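# Hang the necklace behind the jewelry box lid tabs

## Task

Drape the necklace behind at least one of the small tabs inside the jewelry box lid so that it hangs down on both sides of that tab and lies wholly within the box. The box must stay upright, the necklace must stay in place without the robot holding it, and at the end the grippers must release it and move away.

## Robot and tools

Robot: two arms, left_arm and right_arm, each with six revolute joints and a parallel gripper. left_arm sits on the +y side. The names say nothing about which side of an image an arm appears on.

Frame: one shared scene frame, in metres. The origin is on the table surface midway between the arms, +x points out over the table, +z points up. Gripper fingers point along the gripper's own +z axis and close along its y axis. The reported end_effector_position is the point between the finger pads, roughly 1 cm behind the tips. Reported hand positions can be inaccurate, worse at long reach.

Tool execute_actions, argument actions: a list holding either nothing, one action or one wait. An empty list sends nothing and returns the current state along with pictures. An action is {"rows": [...], "steps": n}: n is 11 to 15 control steps of 1/30 s each (default 15). Each row is exactly 14 numbers covering both arms in one list: left_arm waist, shoulder, elbow, wrist pitch, wrist yaw, wrist roll, opening, then right_arm in the same order. Joint values are absolute target angles in radians (the same convention as the Joint positions line), not offsets. One row is applied per step; if there are fewer rows than steps the last one repeats. Always write all 14 numbers even when only one arm should move; repeat the current angles for the idle arm. A wait is {"steps": n} with n up to 300; it sends no command and returns after that many steps counted from the previous result, including the time spent replying. Optional pictures: true adds camera images to an action's result.

Joint ranges (rad) for each arm: waist -2.618 to 3.054, shoulder 0.000 to 3.142, elbow 0.000 to 3.142, wrist pitch -1.571 to 1.571, wrist yaw -1.571 to 1.571, wrist roll -2.094 to 2.094. True ends may differ by up to 0.036. A target more than 0.036 beyond a stated end, and farther out than the joint's last reading, gets the whole call refused (nothing is sent). Targets past the real end are clipped, and the result may report "joint sent to its limit", possibly for an earlier action.

Opening: a number from -1 (closed) to +1 (fully open, pad gap 0.094 m). grip_measured reports the actual finger opening on that same scale. To hold something, command a value below grip_measured: around 0.03 lower gives a firm grip, a smaller difference a lighter one. Each gripper's reading carries a fixed error of up to about 1 mm. Very thin parts (under about 2 mm) are gripped with reduced force.

Motion: joint speed is capped; each step's target is limited to a lead over the measured angle (waist 0.202, shoulder 0.258, elbow 0.238, wrist pitch 0.573, wrist yaw and roll 0.522 rad), and targets that would move a gripper over 70 mm from where it is are scaled back. So large moves need several calls. Arms keep heading to the last row sent while you think or wait, until they settle, are blocked, or a step is HELD. A result is produced 11 steps before its action ends; those steps still run afterwards, and the next action begins only after them.

Result lines: the state line gives each gripper's position and orientation quaternion (w, x, y, z). Joint positions and Joint velocities list each arm's six joints (rad, rad/s) then the pad gap (m, m/s). "joint command not followed" means a clearance check altered or blocked joint targets on some steps; the rest of the row was applied. HELD marks steps on which your row was partly or wholly not sent. Joint torques follow the joint order, include offsets, scale and noise, and are nonzero even unloaded. MOTOR HOT appears from 75 °C; at 90 °C the arm is halted for 10 s, and at 100 °C it goes limp and drops. OVER-TEMPERATURE FAULT reports such stops. Avoid holding loads longer than needed.

Tool zoom_image: camera (one of cam_head_left, cam_head_right, cam_high, cam_left_wrist, cam_right_wrist) and region [x0, y0, x1, y1] in pixels of that camera's latest 504x504 image, origin top-left, at most 504 by 504. Returns an enlarged view.

Tool finished_scene: scene, the integer number of the current scene. Replying with no tool call ends everything.

Cautions: never push or knock anything off the table; keep the jewelry box upright; do not let the arms collide or press on each other; avoid slips, drops, slams and forceful pushes. Occasional disturbances may tug a held item or nudge loose objects. Before finishing, open the gripper, withdraw clear of the necklace and box, and confirm in the images that the necklace stays behind a tab on its own.

Each tool is called after "Emit:" by a JSON object that holds its "fn" and its "kwargs", one argument or row to a line.

## Session

Emit:
{"fn": "execute_actions", "kwargs": {
  "actions": []
}}

Scene clock: 0.00 s of 4800.00 s.
left_arm: end_effector_position=(+0.3435, +0.5138, +0.2095) grip_measured=+1.000 end_effector_quat_wxyz=(+0.362, +0.566, +0.692, +0.262) | right_arm: end_effector_position=(+0.4152, +0.1258, +0.2866) grip_measured=+1.000 end_effector_quat_wxyz=(+0.697, +0.292, +0.605, +0.252)
Joint positions: left_arm=[ 0.851  1.797  1.542 -0.658  0.712  2.016  0.094] | right_arm=[1.024 2.365 1.919 0.69  1.15  0.574 0.094]
Joint velocities: left_arm=[-0.007  0.002 -0.002  0.066  0.022 -0.007  0.   ] | right_arm=[-0.007 -0.007 -0.022  0.007 -0.11   0.051  0.   ]
Joint torques (N m, as the arm reports them, + toward a larger angle): no reading
Motor temperatures (°C, as the motors report them): left_arm=[23 33 28 28 20 23] | right_arm=[24 30 25 25 23 23]

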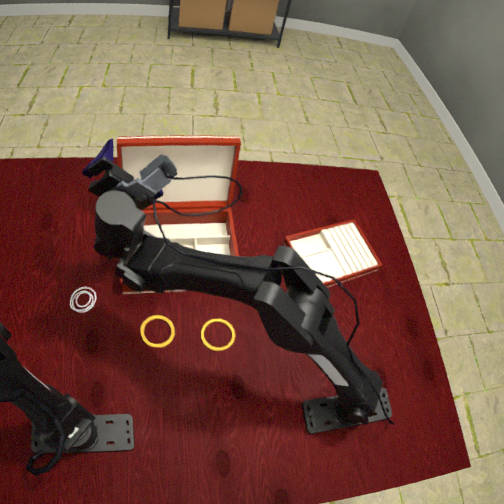

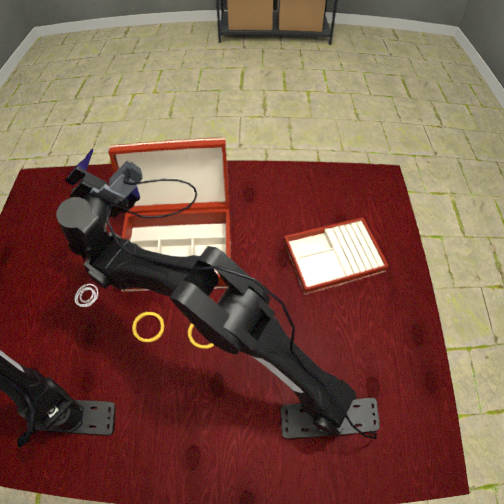

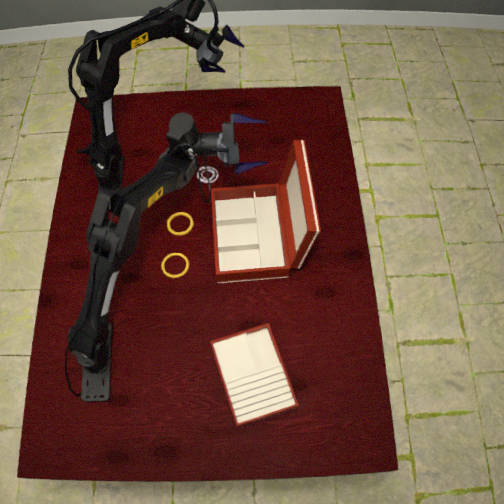

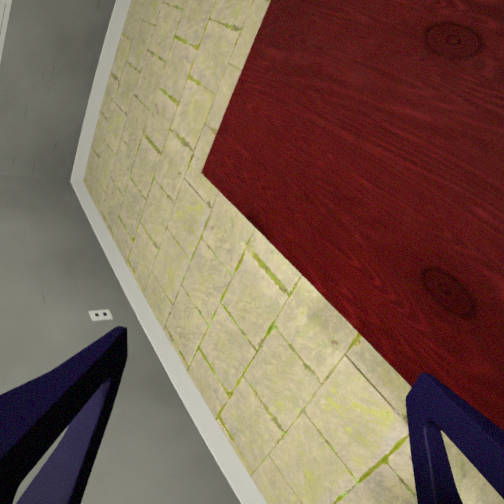

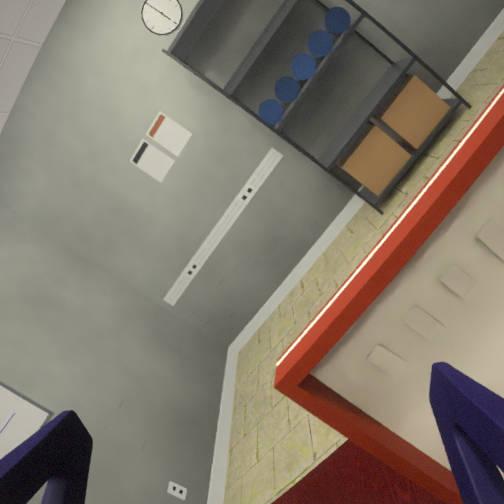

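Emit:
{"fn": "execute_actions", "kwargs": {
  "actions": [
    {"rows":[[0.6,1.6,1.54,-0.6,0.4,1.2,1,1.024,1.7,1.7,0.3,0.6,0.3,1]],"steps":15}
  ]
}}

Emit:
{"fn": "execute_actions", "kwargs": {
  "actions": [
    {"rows":[[0.3,1.5,1.3,-0.8,0.4,0.6,-0.5,0.6,1.2,1.3,-0.3,0,0,-1]],"steps":15}
  ]
}}

Emit:
{"fn": "execute_actions", "kwargs": {
  "actions": [
    {"rows":[[0.3,1.5,1.3,-0.8,0.4,0.6,-0.7,-0.3,1.2,1.0,-0.6,0,0,-1]],"steps":15}
  ]
}}

Emit:
{"fn": "execute_actions", "kwargs": {
  "actions": [
    {"steps":30}
  ],
  "pictures": true
}}

Scene clock: 1.00 s of 4800.00 s.
left_arm: end_effector_position=(+0.3605, +0.4875, +0.2310) grip_measured=+1.000 end_effector_quat_wxyz=(+0.347, +0.504, +0.747, +0.258) | right_arm: end_effector_position=(+0.3944, +0.1437, +0.2836) grip_measured=+1.000 end_effector_quat_wxyz=(+0.672, +0.083, +0.703, +0.219)
Joint positions: left_arm=[ 0.734  1.715  1.531 -0.641  0.549  1.746  0.094] | right_arm=[1.023 2.16  1.704 0.453 0.86  0.434 0.094]
Joint velocities: left_arm=[-1.346 -0.872  0.007  0.242 -0.886 -2.264  0.   ] | right_arm=[ 0.012 -1.267 -0.452 -1.048 -1.004 -0.491  0.   ]
Joint torques (N m, as the arm reports them, + toward a larger angle): left_arm=[ -1.55 -10.69   9.44   1.61   0.61  -0.13] | right_arm=[ -0.14 -17.43   8.68   2.72  -0.17  -0.17]
Motor temperatures (°C, as the motors report them): left_arm=[23 34 28 28 20 23] | right_arm=[24 31 25 25 23 23]
Steps of this call (steps 1 to 26: nothing new was sent; steps 27 to 30: the first 4 steps of this action). Readings (joint positions):
27: left_arm=[0.838 1.785 1.539 -0.653 0.674 1.963] | right_arm=[1.023 2.332 1.877 0.647 1.074 0.538]
28: left_arm=[0.815 1.767 1.533 -0.650 0.621 1.892] | right_arm=[1.022 2.268 1.793 0.565 0.977 0.492]
30: the state above

Scene clock: 1.50 s of 4800.00 s.
left_arm: end_effector_position=(+0.3777, +0.3958, +0.2548) grip_measured=-0.062 end_effector_quat_wxyz=(+0.407, +0.302, +0.848, +0.154) | right_arm: end_effector_position=(+0.3164, +0.0184, +0.5008) grip_measured=-0.049 end_effector_quat_wxyz=(+0.706, -0.085, +0.635, +0.300)
Joint positions: left_arm=[ 0.497  1.546  1.427 -0.622  0.399  1.046  0.044] | right_arm=[0.887 1.468 1.526 0.135 0.381 0.197 0.045]
Joint velocities: left_arm=[-1.136 -0.222 -0.833 -0.549 -0.066 -1.707 -0.421] | right_arm=[-1.438 -1.751 -1.497 -1.619 -1.56  -0.725 -0.422]
Joint torques (N m, as the arm reports them, + toward a larger angle): left_arm=[-1.59 -7.3   7.16  1.53  0.32 -0.08] | right_arm=[ 0.13 -6.96  4.65  1.78 -0.01 -0.08]
Motor temperatures (°C, as the motors report them): left_arm=[23 34 29 28 20 23] | right_arm=[24 31 25 25 23 23]
Steps of this call (steps 1 to 11: the last 11 steps of your previous action; steps 12 to 15: the first 4 steps of this action). Readings (joint positions):
12: left_arm=[0.584 1.584 1.517 -0.584 0.411 1.217] | right_arm=[1.008 1.662 1.682 0.327 0.590 0.300]
13: left_arm=[0.565 1.570 1.488 -0.588 0.404 1.162] | right_arm=[0.979 1.595 1.629 0.259 0.507 0.259]
15: the state above

Scene clock: 2.00 s of 4800.00 s.
left_arm: end_effector_position=(+0.3558, +0.2918, +0.1923) grip_measured=-0.697 end_effector_quat_wxyz=(+0.335, +0.192, +0.921, -0.040) | right_arm: end_effector_position=(+0.3335, -0.1075, +0.3681) grip_measured=-0.982 end_effector_quat_wxyz=(+0.589, -0.194, +0.769, +0.159)
Joint positions: left_arm=[ 0.291  1.521  1.306 -0.779  0.401  0.626  0.014] | right_arm=[ 0.507  1.195  1.227 -0.292  0.03   0.024  0.001]
Joint velocities: left_arm=[-0.017 -0.012  0.002 -0.007  0.022 -0.125 -0.003] | right_arm=[-0.823  0.017 -0.926 -0.505 -0.022 -0.022 -0.002]
Joint torques (N m, as the arm reports them, + toward a larger angle): left_arm=[ 0.73 -7.4   8.18  1.3   0.25 -0.12] | right_arm=[-0.78 -3.49  5.12  1.85 -0.07 -0.13]
Motor temperatures (°C, as the motors report them): left_arm=[23 35 29 29 20 23] | right_arm=[24 31 25 25 23 23]
Steps of this call (steps 1 to 11: the last 11 steps of your previous action; steps 12 to 15: the first 4 steps of this action). Readings (joint positions):
12: left_arm=[0.291 1.526 1.306 -0.778 0.401 0.643] | right_arm=[0.583 1.200 1.302 -0.248 0.042 0.027]
13: left_arm=[0.291 1.523 1.306 -0.779 0.401 0.636] | right_arm=[0.563 1.196 1.281 -0.259 0.035 0.025]
15: the state above

Scene clock: 3.00 s of 4800.00 s.
left_arm: end_effector_position=(+0.3554, +0.2917, +0.1921) grip_measured=-0.698 end_effector_quat_wxyz=(+0.334, +0.184, +0.923, -0.044) | right_arm: end_effector_position=(+0.3224, -0.4085, +0.2016) grip_measured=-0.982 end_effector_quat_wxyz=(+0.383, +0.131, +0.913, -0.054)
Joint positions: left_arm=[ 0.291  1.521  1.306 -0.781  0.401  0.609  0.014] | right_arm=[-0.308  1.195  1.    -0.582  0.008  0.009  0.001]
Joint velocities: left_arm=[-0.012  0.002 -0.007  0.037 -0.022  0.007 -0.001] | right_arm=[ 0.017 -0.007 -0.017  0.095 -0.007 -0.007  0.002]
Joint torques (N m, as the arm reports them, + toward a larger angle): left_arm=[ 0.75 -7.48  8.18  1.32  0.25 -0.11] | right_arm=[ 0.61 -3.21  6.21  1.85 -0.06 -0.11]
Motor temperatures (°C, as the motors report them): left_arm=[23 35 29 29 20 23] | right_arm=[24 31 26 25 23 23]
Kept back: nothing.
Steps of this call (steps 1 to 11: the last 11 steps of your previous action; steps 12 to 30: the robot went on to your last target). Readings (joint positions):
1: left_arm=[0.291 1.521 1.306 -0.779 0.401 0.623] | right_arm=[0.477 1.195 1.195 -0.312 0.028 0.024]
2: left_arm=[0.291 1.521 1.306 -0.780 0.401 0.620] | right_arm=[0.445 1.195 1.162 -0.334 0.026 0.023]
4: left_arm=[0.291 1.521 1.306 -0.780 0.401 0.616] | right_arm=[0.370 1.195 1.100 -0.386 0.019 0.021]
8: left_arm=[0.291 1.521 1.306 -0.781 0.401 0.611] | right_arm=[0.143 1.195 1.015 -0.499 0.003 0.014]
30: the state above

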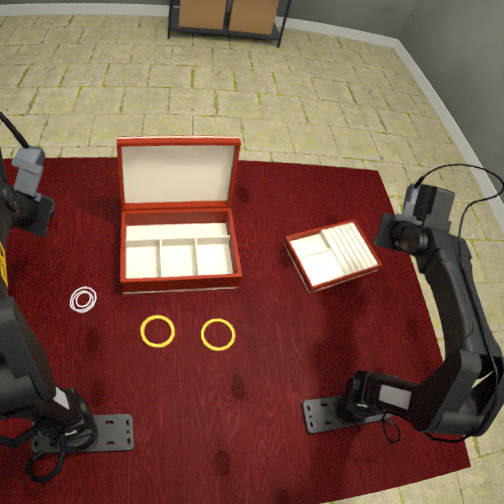

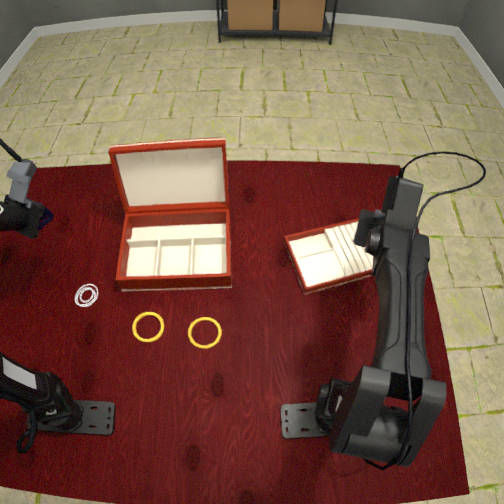

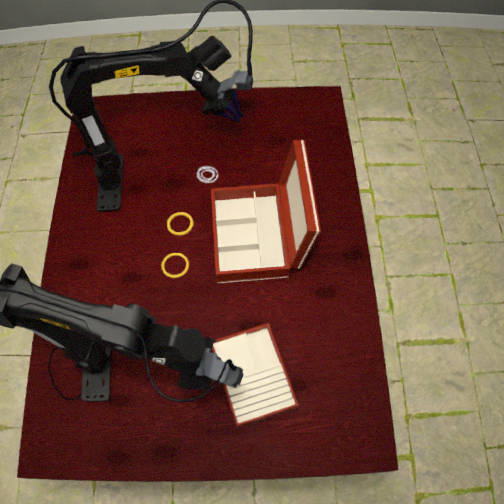

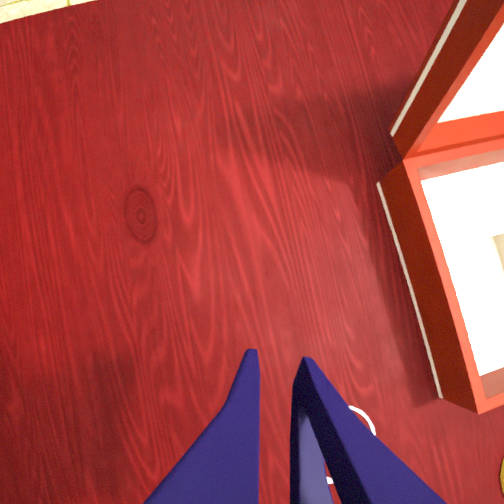

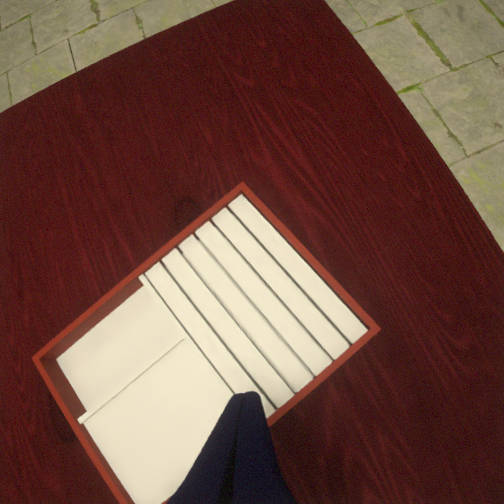

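Emit:
{"fn": "execute_actions", "kwargs": {
  "actions": [
    {"rows":[[0.08,1.55,1.065,-0.865,0,0,-0.7,-0.3,1.2,1.0,-0.6,0,0,-1]],"steps":15}
  ]
}}

Emit:
{"fn": "execute_actions", "kwargs": {
  "actions": [
    {"steps":25}
  ],
  "pictures": true
}}

Emit:
{"fn": "zoom_image", "kwargs": {
  "camera": "cam_high",
  "region": [170,130,330,290]
}}

Scene clock: 3.90 s of 4800.00 s.
left_arm: end_effector_position=(+0.3374, +0.2713, +0.1447) grip_measured=-0.698 end_effector_quat_wxyz=(+0.258, +0.101, +0.960, -0.040) | right_arm: end_effector_position=(+0.3223, -0.4084, +0.2014) grip_measured=-0.982 end_effector_quat_wxyz=(+0.383, +0.131, +0.913, -0.054)
Joint positions: left_arm=[ 0.178  1.519  1.195 -0.769  0.235  0.374  0.014] | right_arm=[-0.308  1.195  1.    -0.582  0.007  0.008  0.001]
Joint velocities: left_arm=[-1.121  0.066 -1.155 -0.227 -1.223 -1.853 -0.001] | right_arm=[-0.007 -0.007  0.002 -0.066  0.051  0.081 -0.   ]
Joint torques (N m, as the arm reports them, + toward a larger angle): left_arm=[-0.27 -4.35  6.36  0.89  0.13 -0.07] | right_arm=[ 0.63 -3.23  6.21  1.75 -0.1  -0.13]
Motor temperatures (°C, as the motors report them): left_arm=[23 35 29 29 20 23] | right_arm=[24 31 26 25 23 23]
Steps of this call (steps 1 to 15: the robot went on to your last target; steps 16 to 23: nothing new was sent; steps 24 to 27: the first 4 steps of this action). Readings (joint positions):
24: left_arm=[0.278 1.520 1.292 -0.772 0.365 0.564] | right_arm=[-0.308 1.195 1.000 -0.582 0.007 0.008]
25: left_arm=[0.252 1.516 1.266 -0.764 0.317 0.502] | right_arm=[-0.308 1.195 1.000 -0.582 0.007 0.008]
27: the state above

Scene clock: 4.73 s of 4800.00 s.
left_arm: end_effector_position=(+0.2778, +0.2649, +0.0753) grip_measured=-0.698 end_effector_quat_wxyz=(+0.105, -0.053, +0.993, +0.000) | right_arm: end_effector_position=(+0.3223, -0.4084, +0.2014) grip_measured=-0.982 end_effector_quat_wxyz=(+0.383, +0.131, +0.913, -0.054)
Joint positions: left_arm=[ 0.074  1.558  1.06  -0.864  0.013  0.01   0.014] | right_arm=[-0.308  1.195  1.    -0.582  0.007  0.008  0.001]
Joint velocities: left_arm=[ 0.007  0.002  0.022  0.037 -0.066  0.037  0.   ] | right_arm=[ 0.002 -0.007 -0.012 -0.007  0.022 -0.051  0.001]
Joint torques (N m, as the arm reports them, + toward a larger angle): left_arm=[ 0.53 -6.22  8.31  0.88 -0.1  -0.09] | right_arm=[ 0.63 -3.47  6.27  1.77 -0.12 -0.06]
Motor temperatures (°C, as the motors report them): left_arm=[23 35 30 29 20 23] | right_arm=[24 31 26 25 23 23]
Kept back: nothing.
Steps of this call (steps 1 to 11: the last 11 steps of your previous action; steps 12 to 25: the robot went on to your last target). Readings (joint positions):
1: left_arm=[0.140 1.524 1.155 -0.778 0.194 0.305] | right_arm=[-0.308 1.195 1.000 -0.582 0.007 0.008]
2: left_arm=[0.108 1.531 1.121 -0.794 0.159 0.246] | right_arm=[-0.308 1.195 1.000 -0.582 0.007 0.008]
4: left_arm=[0.075 1.549 1.075 -0.833 0.112 0.160] | right_arm=[-0.308 1.195 1.000 -0.582 0.007 0.008]
8: left_arm=[0.074 1.558 1.060 -0.864 0.052 0.070] | right_arm=[-0.308 1.195 1.000 -0.582 0.007 0.008]
25: the state above

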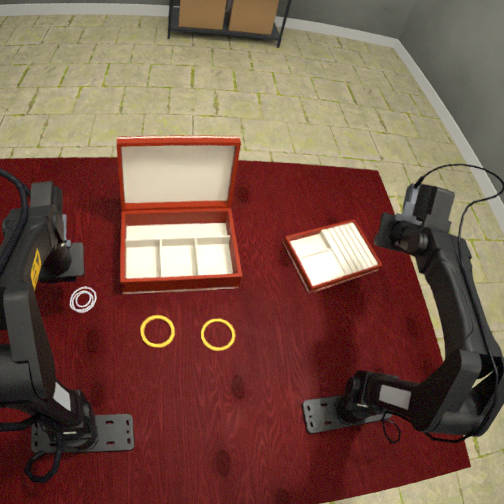

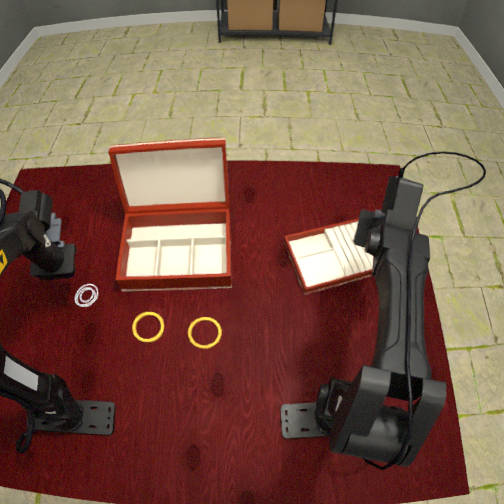

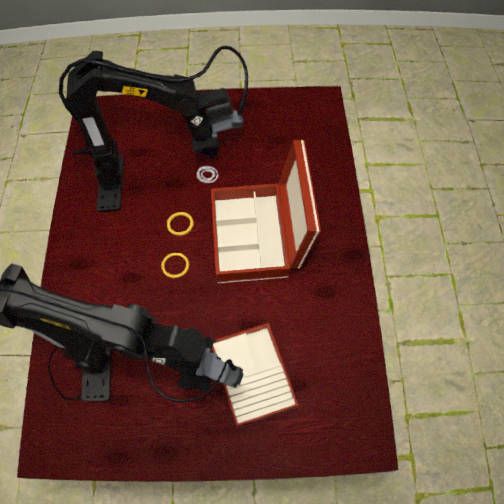

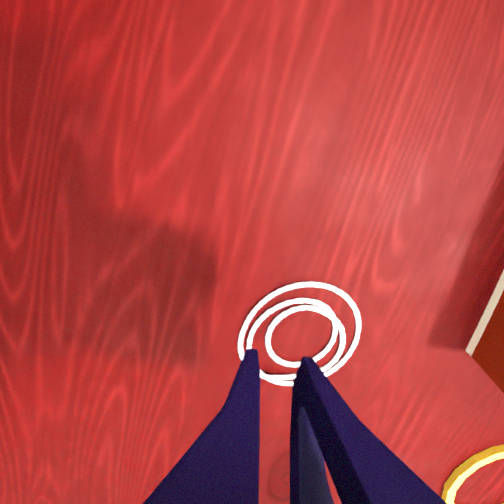

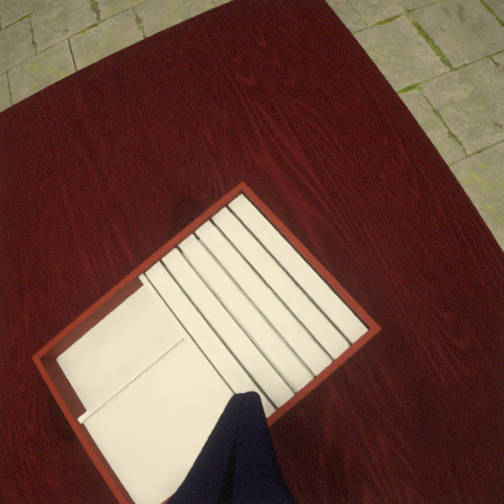

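Region (170, 130, 330, 290) of cam_high's 504x504 image, scaled by 3.150, with more detail than that image has.

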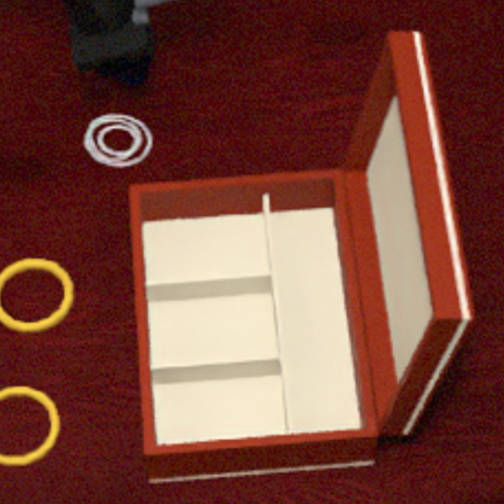

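Emit:
{"fn": "execute_actions", "kwargs": {
  "actions": [
    {"rows":[[0.11,1.69,1.065,-0.80,0,0,-0.8,-0.3,1.2,1.0,-0.6,0,0,-1]],"steps":12}
  ]
}}

Emit:
{"fn": "execute_actions", "kwargs": {
  "actions": [
    {"steps":12}
  ],
  "pictures": true
}}

Scene clock: 5.87 s of 4800.00 s.
left_arm: end_effector_position=(+0.2779, +0.2657, +0.0723) grip_measured=-0.757 end_effector_quat_wxyz=(+0.100, -0.055, +0.993, +0.001) | right_arm: end_effector_position=(+0.3223, -0.4084, +0.2014) grip_measured=-0.982 end_effector_quat_wxyz=(+0.383, +0.131, +0.913, -0.054)
Joint positions: left_arm=[ 0.076  1.569  1.061 -0.862  0.012  0.009  0.011] | right_arm=[-0.308  1.195  1.    -0.582  0.007  0.008  0.001]
Joint velocities: left_arm=[ 0.1    0.403  0.125  0.315 -0.022 -0.022 -0.083] | right_arm=[-0.007 -0.037 -0.012 -0.037  0.051  0.066 -0.   ]
Joint torques (N m, as the arm reports them, + toward a larger angle): left_arm=[ 2.12  1.49  7.7   1.25 -0.11 -0.11] | right_arm=[ 0.78 -3.32  6.29  1.74 -0.1  -0.13]
Motor temperatures (°C, as the motors report them): left_arm=[23 36 30 29 20 23] | right_arm=[24 31 26 25 23 23]
Steps of this call (steps 1 to 30: the robot went on to your last target; steps 31 to 33: nothing new was sent; step 34: the first step of this action). Readings (joint positions):
34: the state above

Scene clock: 6.27 s of 4800.00 s.
left_arm: end_effector_position=(+0.2808, +0.2750, +0.0372) grip_measured=-0.798 end_effector_quat_wxyz=(+0.061, -0.069, +0.996, -0.000) | right_arm: end_effector_position=(+0.3223, -0.4084, +0.2014) grip_measured=-0.982 end_effector_quat_wxyz=(+0.383, +0.131, +0.913, -0.054)
Joint positions: left_arm=[ 0.103  1.697  1.063 -0.816  0.01   0.008  0.009] | right_arm=[-0.308  1.195  1.    -0.582  0.007  0.008  0.001]
Joint velocities: left_arm=[ 0.007 -0.007 -0.022 -0.022  0.007 -0.051 -0.   ] | right_arm=[-0.012 -0.012  0.007  0.037 -0.037  0.007 -0.001]
Joint torques (N m, as the arm reports them, + toward a larger angle): left_arm=[ 0.64 -7.02  7.59  0.81 -0.1  -0.11] | right_arm=[ 0.52 -3.26  6.14  1.78 -0.1  -0.08]
Motor temperatures (°C, as the motors report them): left_arm=[23 36 30 29 20 23] | right_arm=[24 31 26 25 23 23]
Kept back: nothing.
Steps of this call (steps 1 to 11: the last 11 steps of your previous action; step 12: the robot went on to your last target). Readings (joint positions):
1: left_arm=[0.082 1.591 1.063 -0.849 0.012 0.009] | right_arm=[-0.308 1.195 1.000 -0.582 0.007 0.008]
2: left_arm=[0.088 1.621 1.063 -0.835 0.012 0.009] | right_arm=[-0.308 1.195 1.000 -0.582 0.007 0.008]
4: left_arm=[0.099 1.674 1.063 -0.825 0.010 0.009] | right_arm=[-0.308 1.195 1.000 -0.582 0.007 0.008]
8: left_arm=[0.103 1.697 1.063 -0.822 0.010 0.008] | right_arm=[-0.308 1.195 1.000 -0.582 0.007 0.008]
12: the state above

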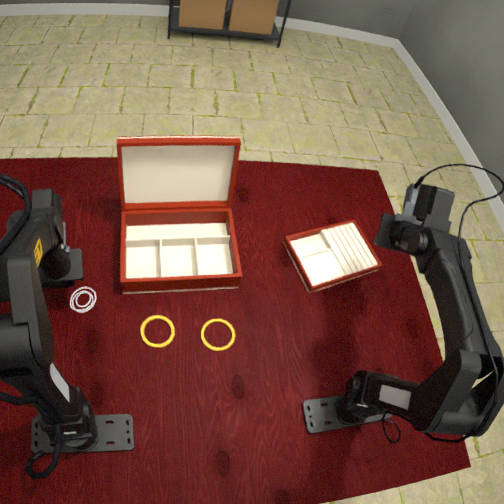

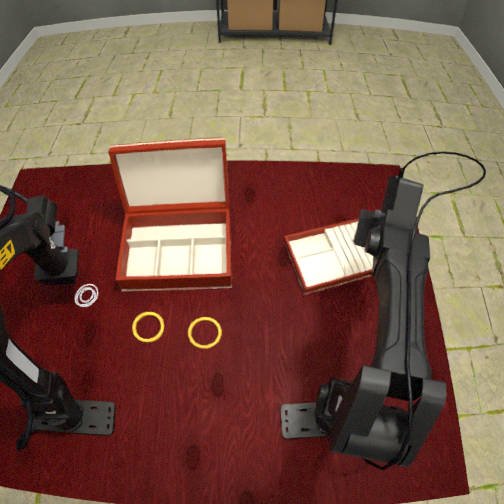

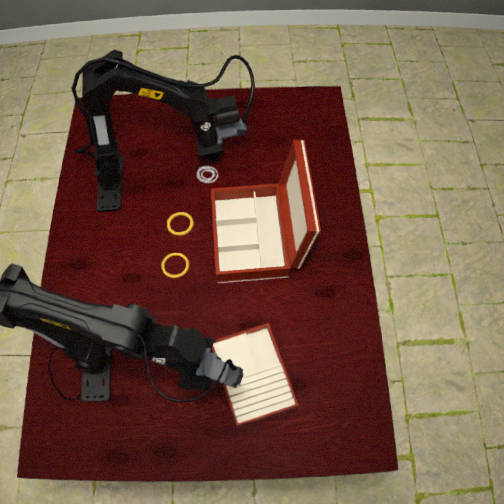

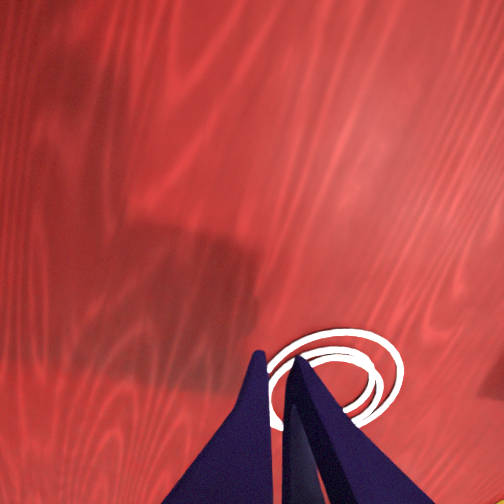

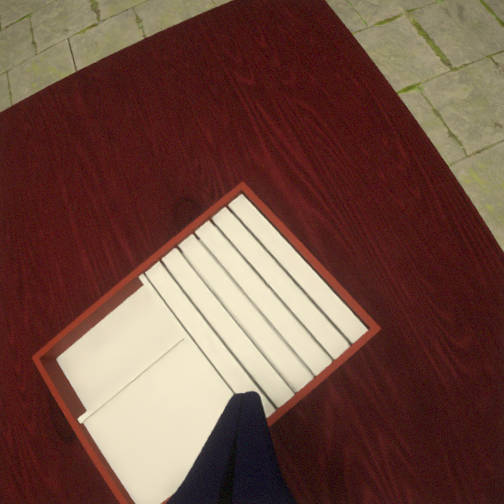

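Emit:
{"fn": "execute_actions", "kwargs": {
  "actions": [
    {"rows":[[0.11,1.63,0.925,-0.77,0,0,-0.8,-0.3,1.2,1.0,-0.6,0,0,-1]],"steps":12}
  ]
}}

Emit:
{"fn": "execute_actions", "kwargs": {
  "actions": [
    {"steps":12}
  ],
  "pictures": true
}}

Emit:
{"fn": "zoom_image", "kwargs": {
  "camera": "cam_head_left",
  "region": [30,240,130,330]
}}

Scene clock: 7.30 s of 4800.00 s.
left_arm: end_effector_position=(+0.2806, +0.2750, +0.0358) grip_measured=-0.798 end_effector_quat_wxyz=(+0.066, -0.069, +0.995, +0.000) | right_arm: end_effector_position=(+0.3223, -0.4084, +0.2014) grip_measured=-0.982 end_effector_quat_wxyz=(+0.383, +0.131, +0.913, -0.054)
Joint positions: left_arm=[ 0.103  1.689  1.047 -0.796  0.01   0.008  0.009] | right_arm=[-0.308  1.195  1.    -0.582  0.007  0.008  0.001]
Joint velocities: left_arm=[-0.002 -0.452 -0.877  0.96  -0.007 -0.037 -0.   ] | right_arm=[-0.002 -0.012 -0.007  0.051  0.095 -0.022  0.   ]
Joint torques (N m, as the arm reports them, + toward a larger angle): left_arm=[ 0.58 -8.87  1.28 -0.52 -0.09 -0.11] | right_arm=[ 0.74 -3.24  6.13  1.69 -0.1  -0.09]
Motor temperatures (°C, as the motors report them): left_arm=[23 36 30 29 20 23] | right_arm=[24 31 27 26 23 23]
Steps of this call (steps 1 to 30: the robot went on to your last target; step 31: the first step of this action). Readings (joint positions):
31: the state above

Scene clock: 7.70 s of 4800.00 s.
left_arm: end_effector_position=(+0.2484, +0.2702, +0.0191) grip_measured=-0.798 end_effector_quat_wxyz=(+0.038, -0.069, +0.997, -0.002) | right_arm: end_effector_position=(+0.3223, -0.4084, +0.2014) grip_measured=-0.982 end_effector_quat_wxyz=(+0.383, +0.131, +0.913, -0.054)
Joint positions: left_arm=[ 0.103  1.648  0.935 -0.782  0.01   0.008  0.009] | right_arm=[-0.308  1.195  1.    -0.582  0.007  0.008  0.001]
Joint velocities: left_arm=[-0.002 -0.002  0.002 -0.022  0.022 -0.022 -0.001] | right_arm=[ 0.012  0.017  0.012 -0.022  0.037  0.081 -0.001]
Joint torques (N m, as the arm reports them, + toward a larger angle): left_arm=[ 0.62 -7.19  6.35  0.73 -0.08 -0.1 ] | right_arm=[ 0.59 -3.2   6.38  1.73 -0.12 -0.06]
Motor temperatures (°C, as the motors report them): left_arm=[23 36 30 29 20 23] | right_arm=[24 31 27 26 23 23]
Kept back: nothing.
Steps of this call (steps 1 to 11: the last 11 steps of your previous action; step 12: the robot went on to your last target). Readings (joint positions):
1: left_arm=[0.103 1.673 1.016 -0.776 0.010 0.008] | right_arm=[-0.308 1.195 1.000 -0.582 0.007 0.008]
2: left_arm=[0.103 1.658 0.987 -0.775 0.010 0.008] | right_arm=[-0.308 1.195 1.000 -0.582 0.007 0.008]
4: left_arm=[0.103 1.648 0.949 -0.782 0.010 0.008] | right_arm=[-0.308 1.195 1.000 -0.582 0.007 0.008]
8: left_arm=[0.103 1.648 0.935 -0.783 0.010 0.008] | right_arm=[-0.308 1.195 1.000 -0.582 0.007 0.008]
12: the state above

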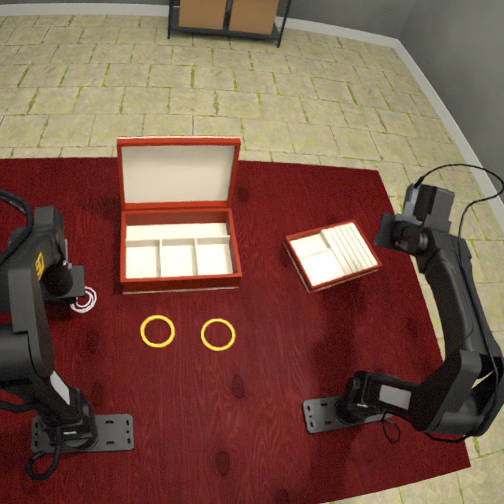

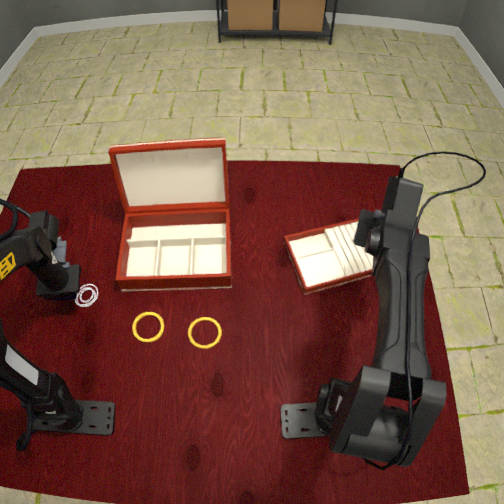

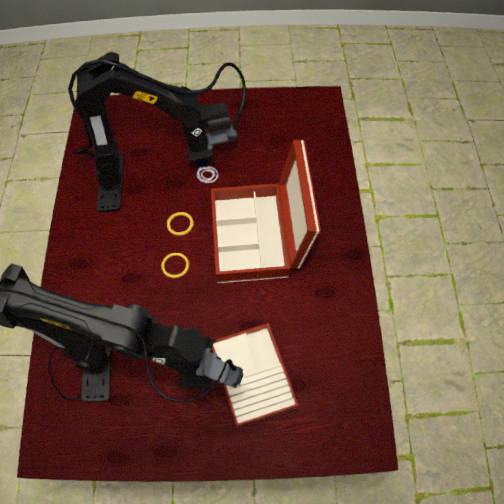

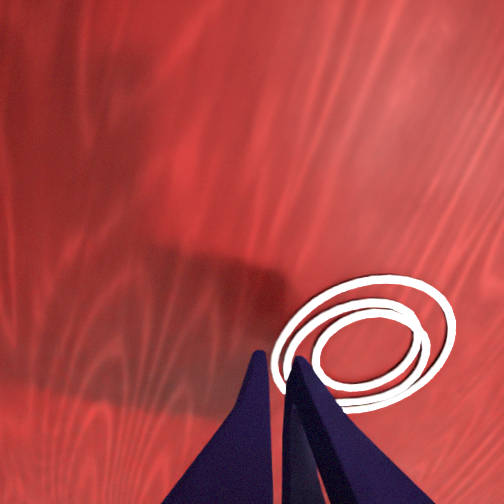

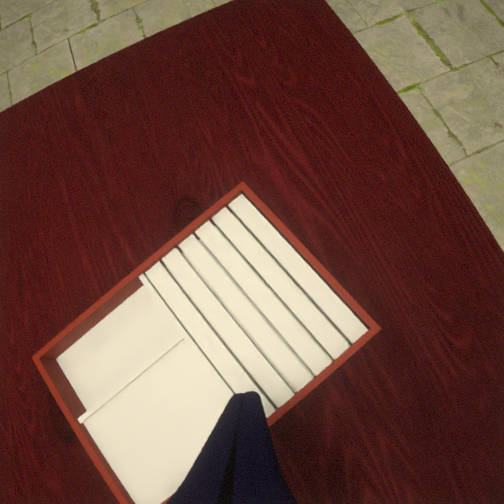

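Region (30, 240, 130, 330) of cam_head_left's 504x504 image, scaled by 5.040, with more detail than that image has; it fills the top 454 rows of this view, and the rest is white.

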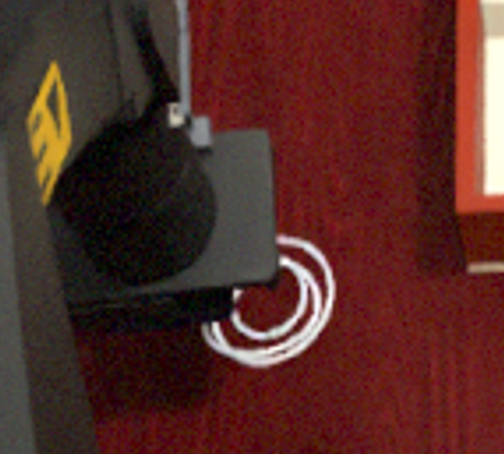

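Emit:
{"fn": "execute_actions", "kwargs": {
  "actions": [
    {"rows":[[0.122,1.63,0.925,-0.77,0,0,-0.87,-0.3,1.2,1.0,-0.6,0,0,-1],[0.122,1.63,0.925,-0.77,0,0,-0.87,-0.3,1.2,1.0,-0.6,0,0,-1],[0.122,1.63,0.925,-0.77,0,0,-0.87,-0.3,1.2,1.0,-0.6,0,0,-1],[0.122,1.63,0.925,-0.77,0,0,-0.87,-0.3,1.2,1.0,-0.6,0,0,-1],[0.122,1.67,0.925,-0.77,0,0,-0.87,-0.3,1.2,1.0,-0.6,0,0,-1],[0.122,1.70,0.925,-0.77,0,0,-0.87,-0.3,1.2,1.0,-0.6,0,0,-1]],"steps":15}
  ]
}}

Emit:
{"fn": "execute_actions", "kwargs": {
  "actions": [
    {"steps":12}
  ],
  "pictures": true
}}

Emit:
{"fn": "zoom_image", "kwargs": {
  "camera": "cam_left_wrist",
  "region": [200,240,400,440]
}}

Scene clock: 8.87 s of 4800.00 s.
left_arm: end_effector_position=(+0.2482, +0.2721, +0.0191) grip_measured=-0.868 end_effector_quat_wxyz=(+0.038, -0.072, +0.997, -0.002) | right_arm: end_effector_position=(+0.3223, -0.4084, +0.2014) grip_measured=-0.982 end_effector_quat_wxyz=(+0.383, +0.131, +0.913, -0.054)
Joint positions: left_arm=[ 0.109  1.648  0.935 -0.782  0.01   0.008  0.006] | right_arm=[-0.308  1.195  1.    -0.582  0.007  0.008  0.001]
Joint velocities: left_arm=[ 0.037 -0.017  0.012 -0.037  0.051  0.007 -0.002] | right_arm=[-0.007 -0.007  0.007 -0.066 -0.007 -0.022 -0.   ]
Joint torques (N m, as the arm reports them, + toward a larger angle): left_arm=[ 0.72 -7.19  6.27  0.76 -0.08 -0.1 ] | right_arm=[ 0.79 -3.22  6.35  1.74 -0.09 -0.13]
Motor temperatures (°C, as the motors report them): left_arm=[23 36 30 29 20 23] | right_arm=[24 31 27 26 23 23]
Steps of this call (steps 1 to 30: the robot went on to your last target; step 31: nothing new was sent; steps 32 to 35: the first 4 steps of this action). Readings (joint positions):
32: left_arm=[0.103 1.648 0.935 -0.782 0.010 0.008] | right_arm=[-0.308 1.195 1.000 -0.582 0.007 0.008]
33: left_arm=[0.105 1.648 0.935 -0.782 0.010 0.008] | right_arm=[-0.308 1.195 1.000 -0.582 0.007 0.008]
35: the state above

Scene clock: 9.27 s of 4800.00 s.
left_arm: end_effector_position=(+0.2461, +0.2715, +0.0106) grip_measured=-0.868 end_effector_quat_wxyz=(+0.024, -0.074, +0.997, -0.006) | right_arm: end_effector_position=(+0.3223, -0.4084, +0.2014) grip_measured=-0.982 end_effector_quat_wxyz=(+0.383, +0.131, +0.913, -0.054)
Joint positions: left_arm=[ 0.112  1.681  0.935 -0.777  0.015  0.008  0.006] | right_arm=[-0.308  1.195  1.    -0.582  0.007  0.008  0.001]
Joint velocities: left_arm=[-0.022  0.051 -0.012 -0.037  0.037 -0.051 -0.   ] | right_arm=[ 0.007 -0.007  0.002  0.037  0.11  -0.022  0.   ]
Joint torques (N m, as the arm reports them, + toward a larger angle): left_arm=[ 0.83 -4.83  6.11  0.65 -0.1  -0.11] | right_arm=[ 0.76 -3.4   6.17  1.76 -0.13 -0.1 ]
Motor temperatures (°C, as the motors report them): left_arm=[23 36 30 29 20 23] | right_arm=[24 31 27 26 23 23]
Kept back: nothing.
Steps of this call (steps 1 to 11: the last 11 steps of your previous action; step 12: the robot went on to your last target). Readings (joint positions):
1: left_arm=[0.111 1.648 0.935 -0.782 0.010 0.008] | right_arm=[-0.308 1.195 1.000 -0.582 0.007 0.008]
2: left_arm=[0.112 1.652 0.935 -0.782 0.010 0.008] | right_arm=[-0.308 1.195 1.000 -0.582 0.007 0.008]
4: left_arm=[0.112 1.668 0.935 -0.779 0.010 0.008] | right_arm=[-0.308 1.195 1.000 -0.582 0.007 0.008]
8: left_arm=[0.112 1.679 0.935 -0.778 0.016 0.008] | right_arm=[-0.308 1.195 1.000 -0.582 0.007 0.008]
12: the state above

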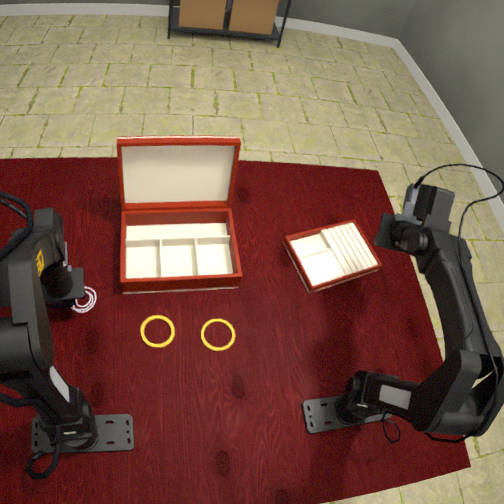

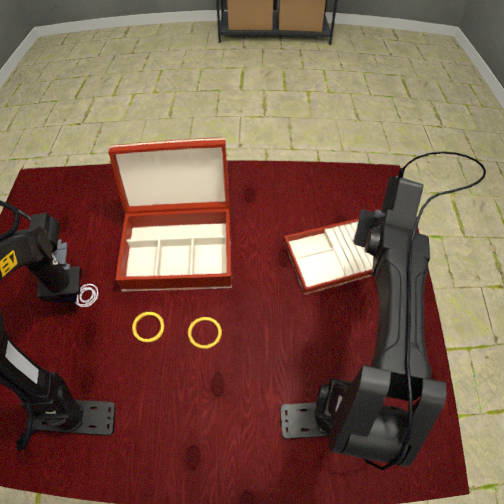

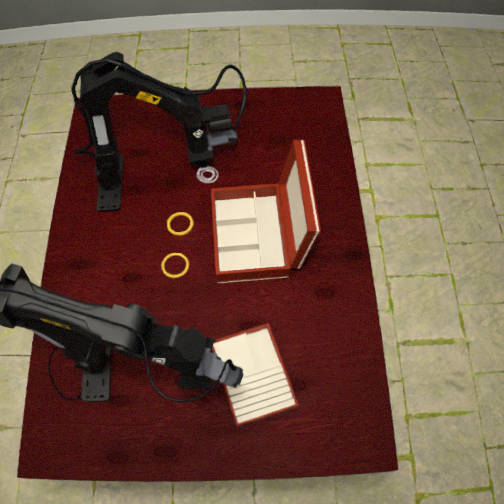

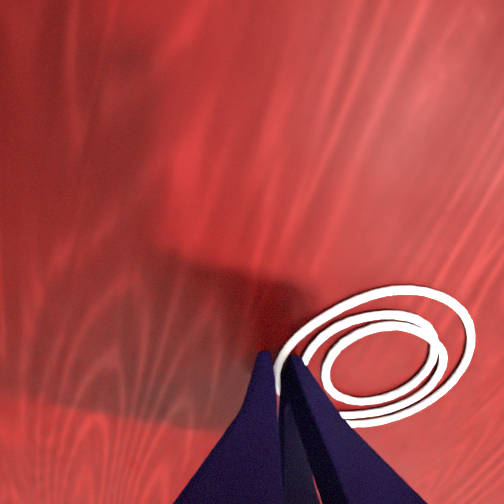

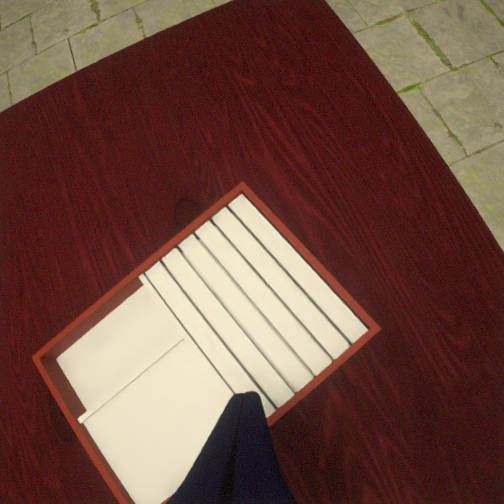

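Region (200, 240, 400, 440) of cam_left_wrist's 504x504 image, scaled by 2.520, with more detail than that image has.

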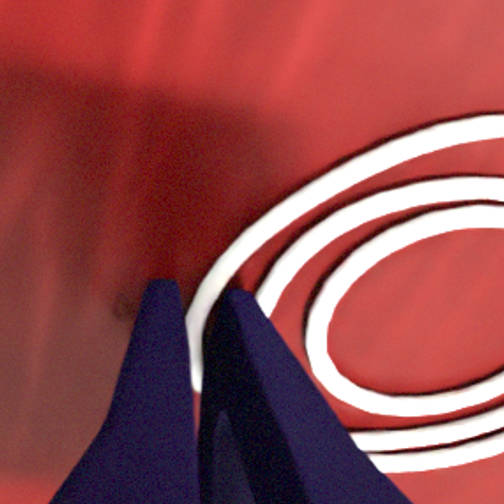

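Perfect straddle. Close.

Emit:
{"fn": "execute_actions", "kwargs": {
  "actions": [
    {"rows":[[0.122,1.71,0.925,-0.77,0,0,-0.9,-0.3,1.2,1.0,-0.6,0,0,-1],[0.122,1.71,0.925,-0.77,0,0,-0.93,-0.3,1.2,1.0,-0.6,0,0,-1],[0.122,1.71,0.925,-0.77,0,0,-0.95,-0.3,1.2,1.0,-0.6,0,0,-1],[0.122,1.71,0.925,-0.77,0,0,-0.97,-0.3,1.2,1.0,-0.6,0,0,-1],[0.122,1.71,0.925,-0.77,0,0,-1,-0.3,1.2,1.0,-0.6,0,0,-1]],"steps":15}
  ]
}}

Emit:
{"fn": "execute_actions", "kwargs": {
  "actions": [
    {"rows":[[0.122,1.64,0.925,-0.77,0,0,-1,-0.3,1.2,1.0,-0.6,0,0,-1],[0.122,1.57,0.925,-0.77,0,0,-1,-0.3,1.2,1.0,-0.6,0,0,-1],[0.122,1.5,0.925,-0.77,0,0,-1,-0.3,1.2,1.0,-0.6,0,0,-1],[0.122,1.42,0.925,-0.75,0,0,-1,-0.3,1.2,1.0,-0.6,0,0,-1],[0.122,1.34,0.925,-0.72,0,0,-1,-0.3,1.2,1.0,-0.6,0,0,-1],[0.122,1.26,0.925,-0.68,0,0,-1,-0.3,1.2,1.0,-0.6,0,0,-1]],"steps":15}
  ]
}}

Emit:
{"fn": "execute_actions", "kwargs": {
  "actions": [
    {"steps":14}
  ],
  "pictures": true
}}

Scene clock: 10.17 s of 4800.00 s.
left_arm: end_effector_position=(+0.2460, +0.2717, +0.0103) grip_measured=-0.958 end_effector_quat_wxyz=(+0.024, -0.074, +0.997, -0.005) | right_arm: end_effector_position=(+0.3223, -0.4084, +0.2014) grip_measured=-0.982 end_effector_quat_wxyz=(+0.383, +0.131, +0.913, -0.054)
Joint positions: left_arm=[ 0.112  1.682  0.935 -0.777  0.013  0.008  0.002] | right_arm=[-0.308  1.195  1.    -0.582  0.007  0.008  0.001]
Joint velocities: left_arm=[ 0.007  0.007 -0.012  0.081 -0.037 -0.066 -0.02 ] | right_arm=[ 0.007  0.002  0.022 -0.051  0.007  0.007  0.   ]
Joint torques (N m, as the arm reports them, + toward a larger angle): left_arm=[ 0.81 -4.02  6.06  0.66 -0.11 -0.11] | right_arm=[ 0.57 -3.36  6.38  1.74 -0.11 -0.14]
Motor temperatures (°C, as the motors report them): left_arm=[23 36 30 29 20 23] | right_arm=[24 31 27 26 23 23]
Steps of this call (steps 1 to 23: the robot went on to your last target; steps 24 to 27: the first 4 steps of this action). Readings (joint positions):
24: left_arm=[0.112 1.682 0.935 -0.777 0.014 0.008] | right_arm=[-0.308 1.195 1.000 -0.582 0.007 0.008]
25: left_arm=[0.112 1.682 0.935 -0.777 0.014 0.008] | right_arm=[-0.308 1.195 1.000 -0.582 0.007 0.008]
27: the state above

Scene clock: 10.67 s of 4800.00 s.
left_arm: end_effector_position=(+0.2506, +0.2726, +0.0308) grip_measured=-0.988 end_effector_quat_wxyz=(+0.062, -0.073, +0.995, -0.001) | right_arm: end_effector_position=(+0.3223, -0.4084, +0.2014) grip_measured=-0.982 end_effector_quat_wxyz=(+0.383, +0.131, +0.913, -0.054)
Joint positions: left_arm=[ 0.112  1.594  0.923 -0.776  0.013  0.008  0.001] | right_arm=[-0.308  1.195  1.    -0.582  0.007  0.008  0.001]
Joint velocities: left_arm=[ 0.012 -1.556 -0.193  0.007 -0.081 -0.066  0.001] | right_arm=[-0.002 -0.007 -0.012  0.037  0.022 -0.022 -0.001]
Joint torques (N m, as the arm reports them, + toward a larger angle): left_arm=[  0.83 -11.48   8.41   0.95  -0.12  -0.11] | right_arm=[ 0.61 -3.42  6.3   1.79 -0.07 -0.11]
Motor temperatures (°C, as the motors report them): left_arm=[23 36 30 29 20 23] | right_arm=[24 31 27 26 23 23]
Steps of this call (steps 1 to 11: the last 11 steps of your previous action; steps 12 to 15: the first 4 steps of this action). Readings (joint positions):
12: left_arm=[0.112 1.680 0.935 -0.777 0.013 0.008] | right_arm=[-0.308 1.195 1.000 -0.582 0.007 0.008]
13: left_arm=[0.112 1.668 0.934 -0.777 0.013 0.008] | right_arm=[-0.308 1.195 1.000 -0.582 0.007 0.008]
15: the state above

Scene clock: 11.13 s of 4800.00 s.
left_arm: end_effector_position=(+0.2879, +0.2788, +0.1421) grip_measured=-0.988 end_effector_quat_wxyz=(+0.284, -0.069, +0.956, +0.018) | right_arm: end_effector_position=(+0.3223, -0.4084, +0.2014) grip_measured=-0.982 end_effector_quat_wxyz=(+0.383, +0.131, +0.913, -0.054)
Joint positions: left_arm=[ 0.112  1.249  0.934 -0.678  0.011  0.008  0.001] | right_arm=[-0.308  1.195  1.    -0.582  0.007  0.008  0.001]
Joint velocities: left_arm=[ 0.022  0.002  0.007 -0.037 -0.007  0.051  0.   ] | right_arm=[-0.007  0.007  0.002 -0.037  0.007  0.051 -0.001]
Joint torques (N m, as the arm reports them, + toward a larger angle): left_arm=[ 0.79 -2.75  7.95  1.51 -0.11 -0.11] | right_arm=[ 0.64 -3.29  6.29  1.72 -0.11 -0.1 ]
Motor temperatures (°C, as the motors report them): left_arm=[23 36 30 29 20 23] | right_arm=[24 31 27 26 23 23]
Kept back: nothing.
Steps of this call (steps 1 to 11: the last 11 steps of your previous action; steps 12 to 14: the robot went on to your last target). Readings (joint positions):
1: left_arm=[0.112 1.529 0.920 -0.774 0.013 0.008] | right_arm=[-0.308 1.195 1.000 -0.582 0.007 0.008]
2: left_arm=[0.112 1.455 0.919 -0.767 0.013 0.008] | right_arm=[-0.308 1.195 1.000 -0.582 0.007 0.008]
4: left_arm=[0.112 1.315 0.921 -0.729 0.012 0.008] | right_arm=[-0.308 1.195 1.000 -0.582 0.007 0.008]
8: left_arm=[0.112 1.239 0.934 -0.677 0.011 0.008] | right_arm=[-0.308 1.195 1.000 -0.582 0.007 0.008]
14: the state above

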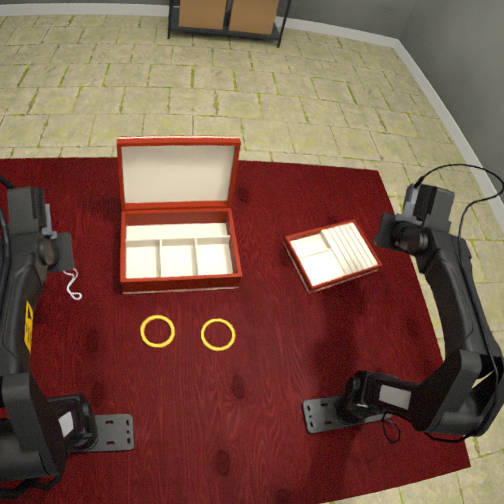

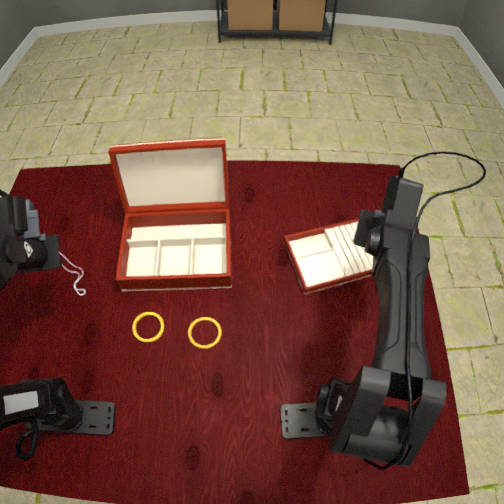

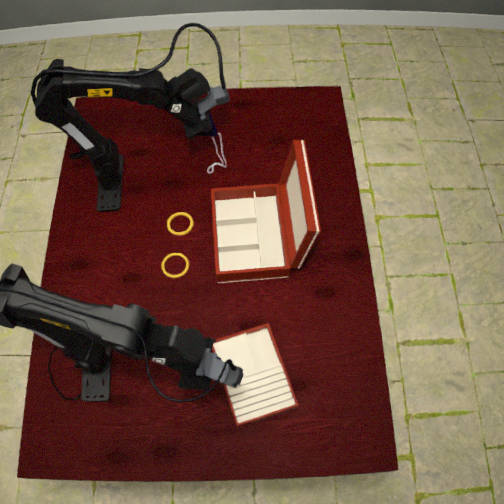

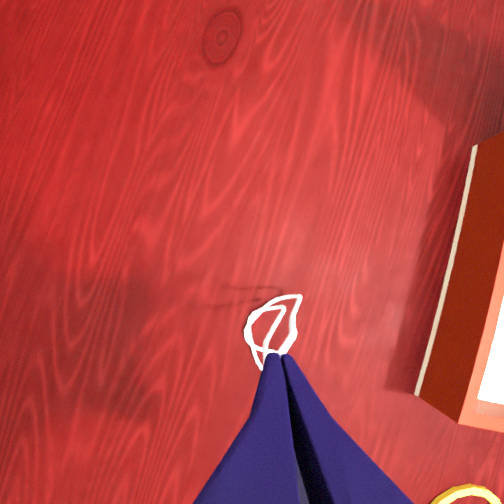

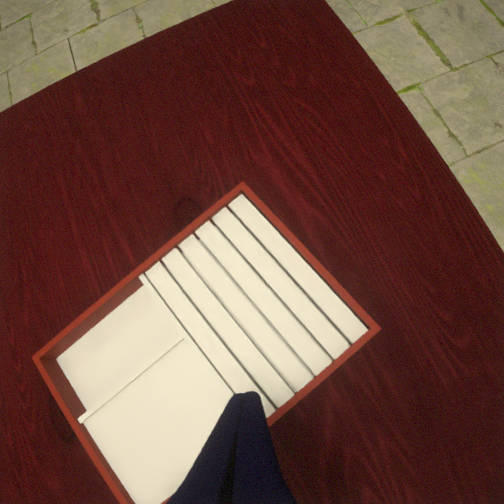

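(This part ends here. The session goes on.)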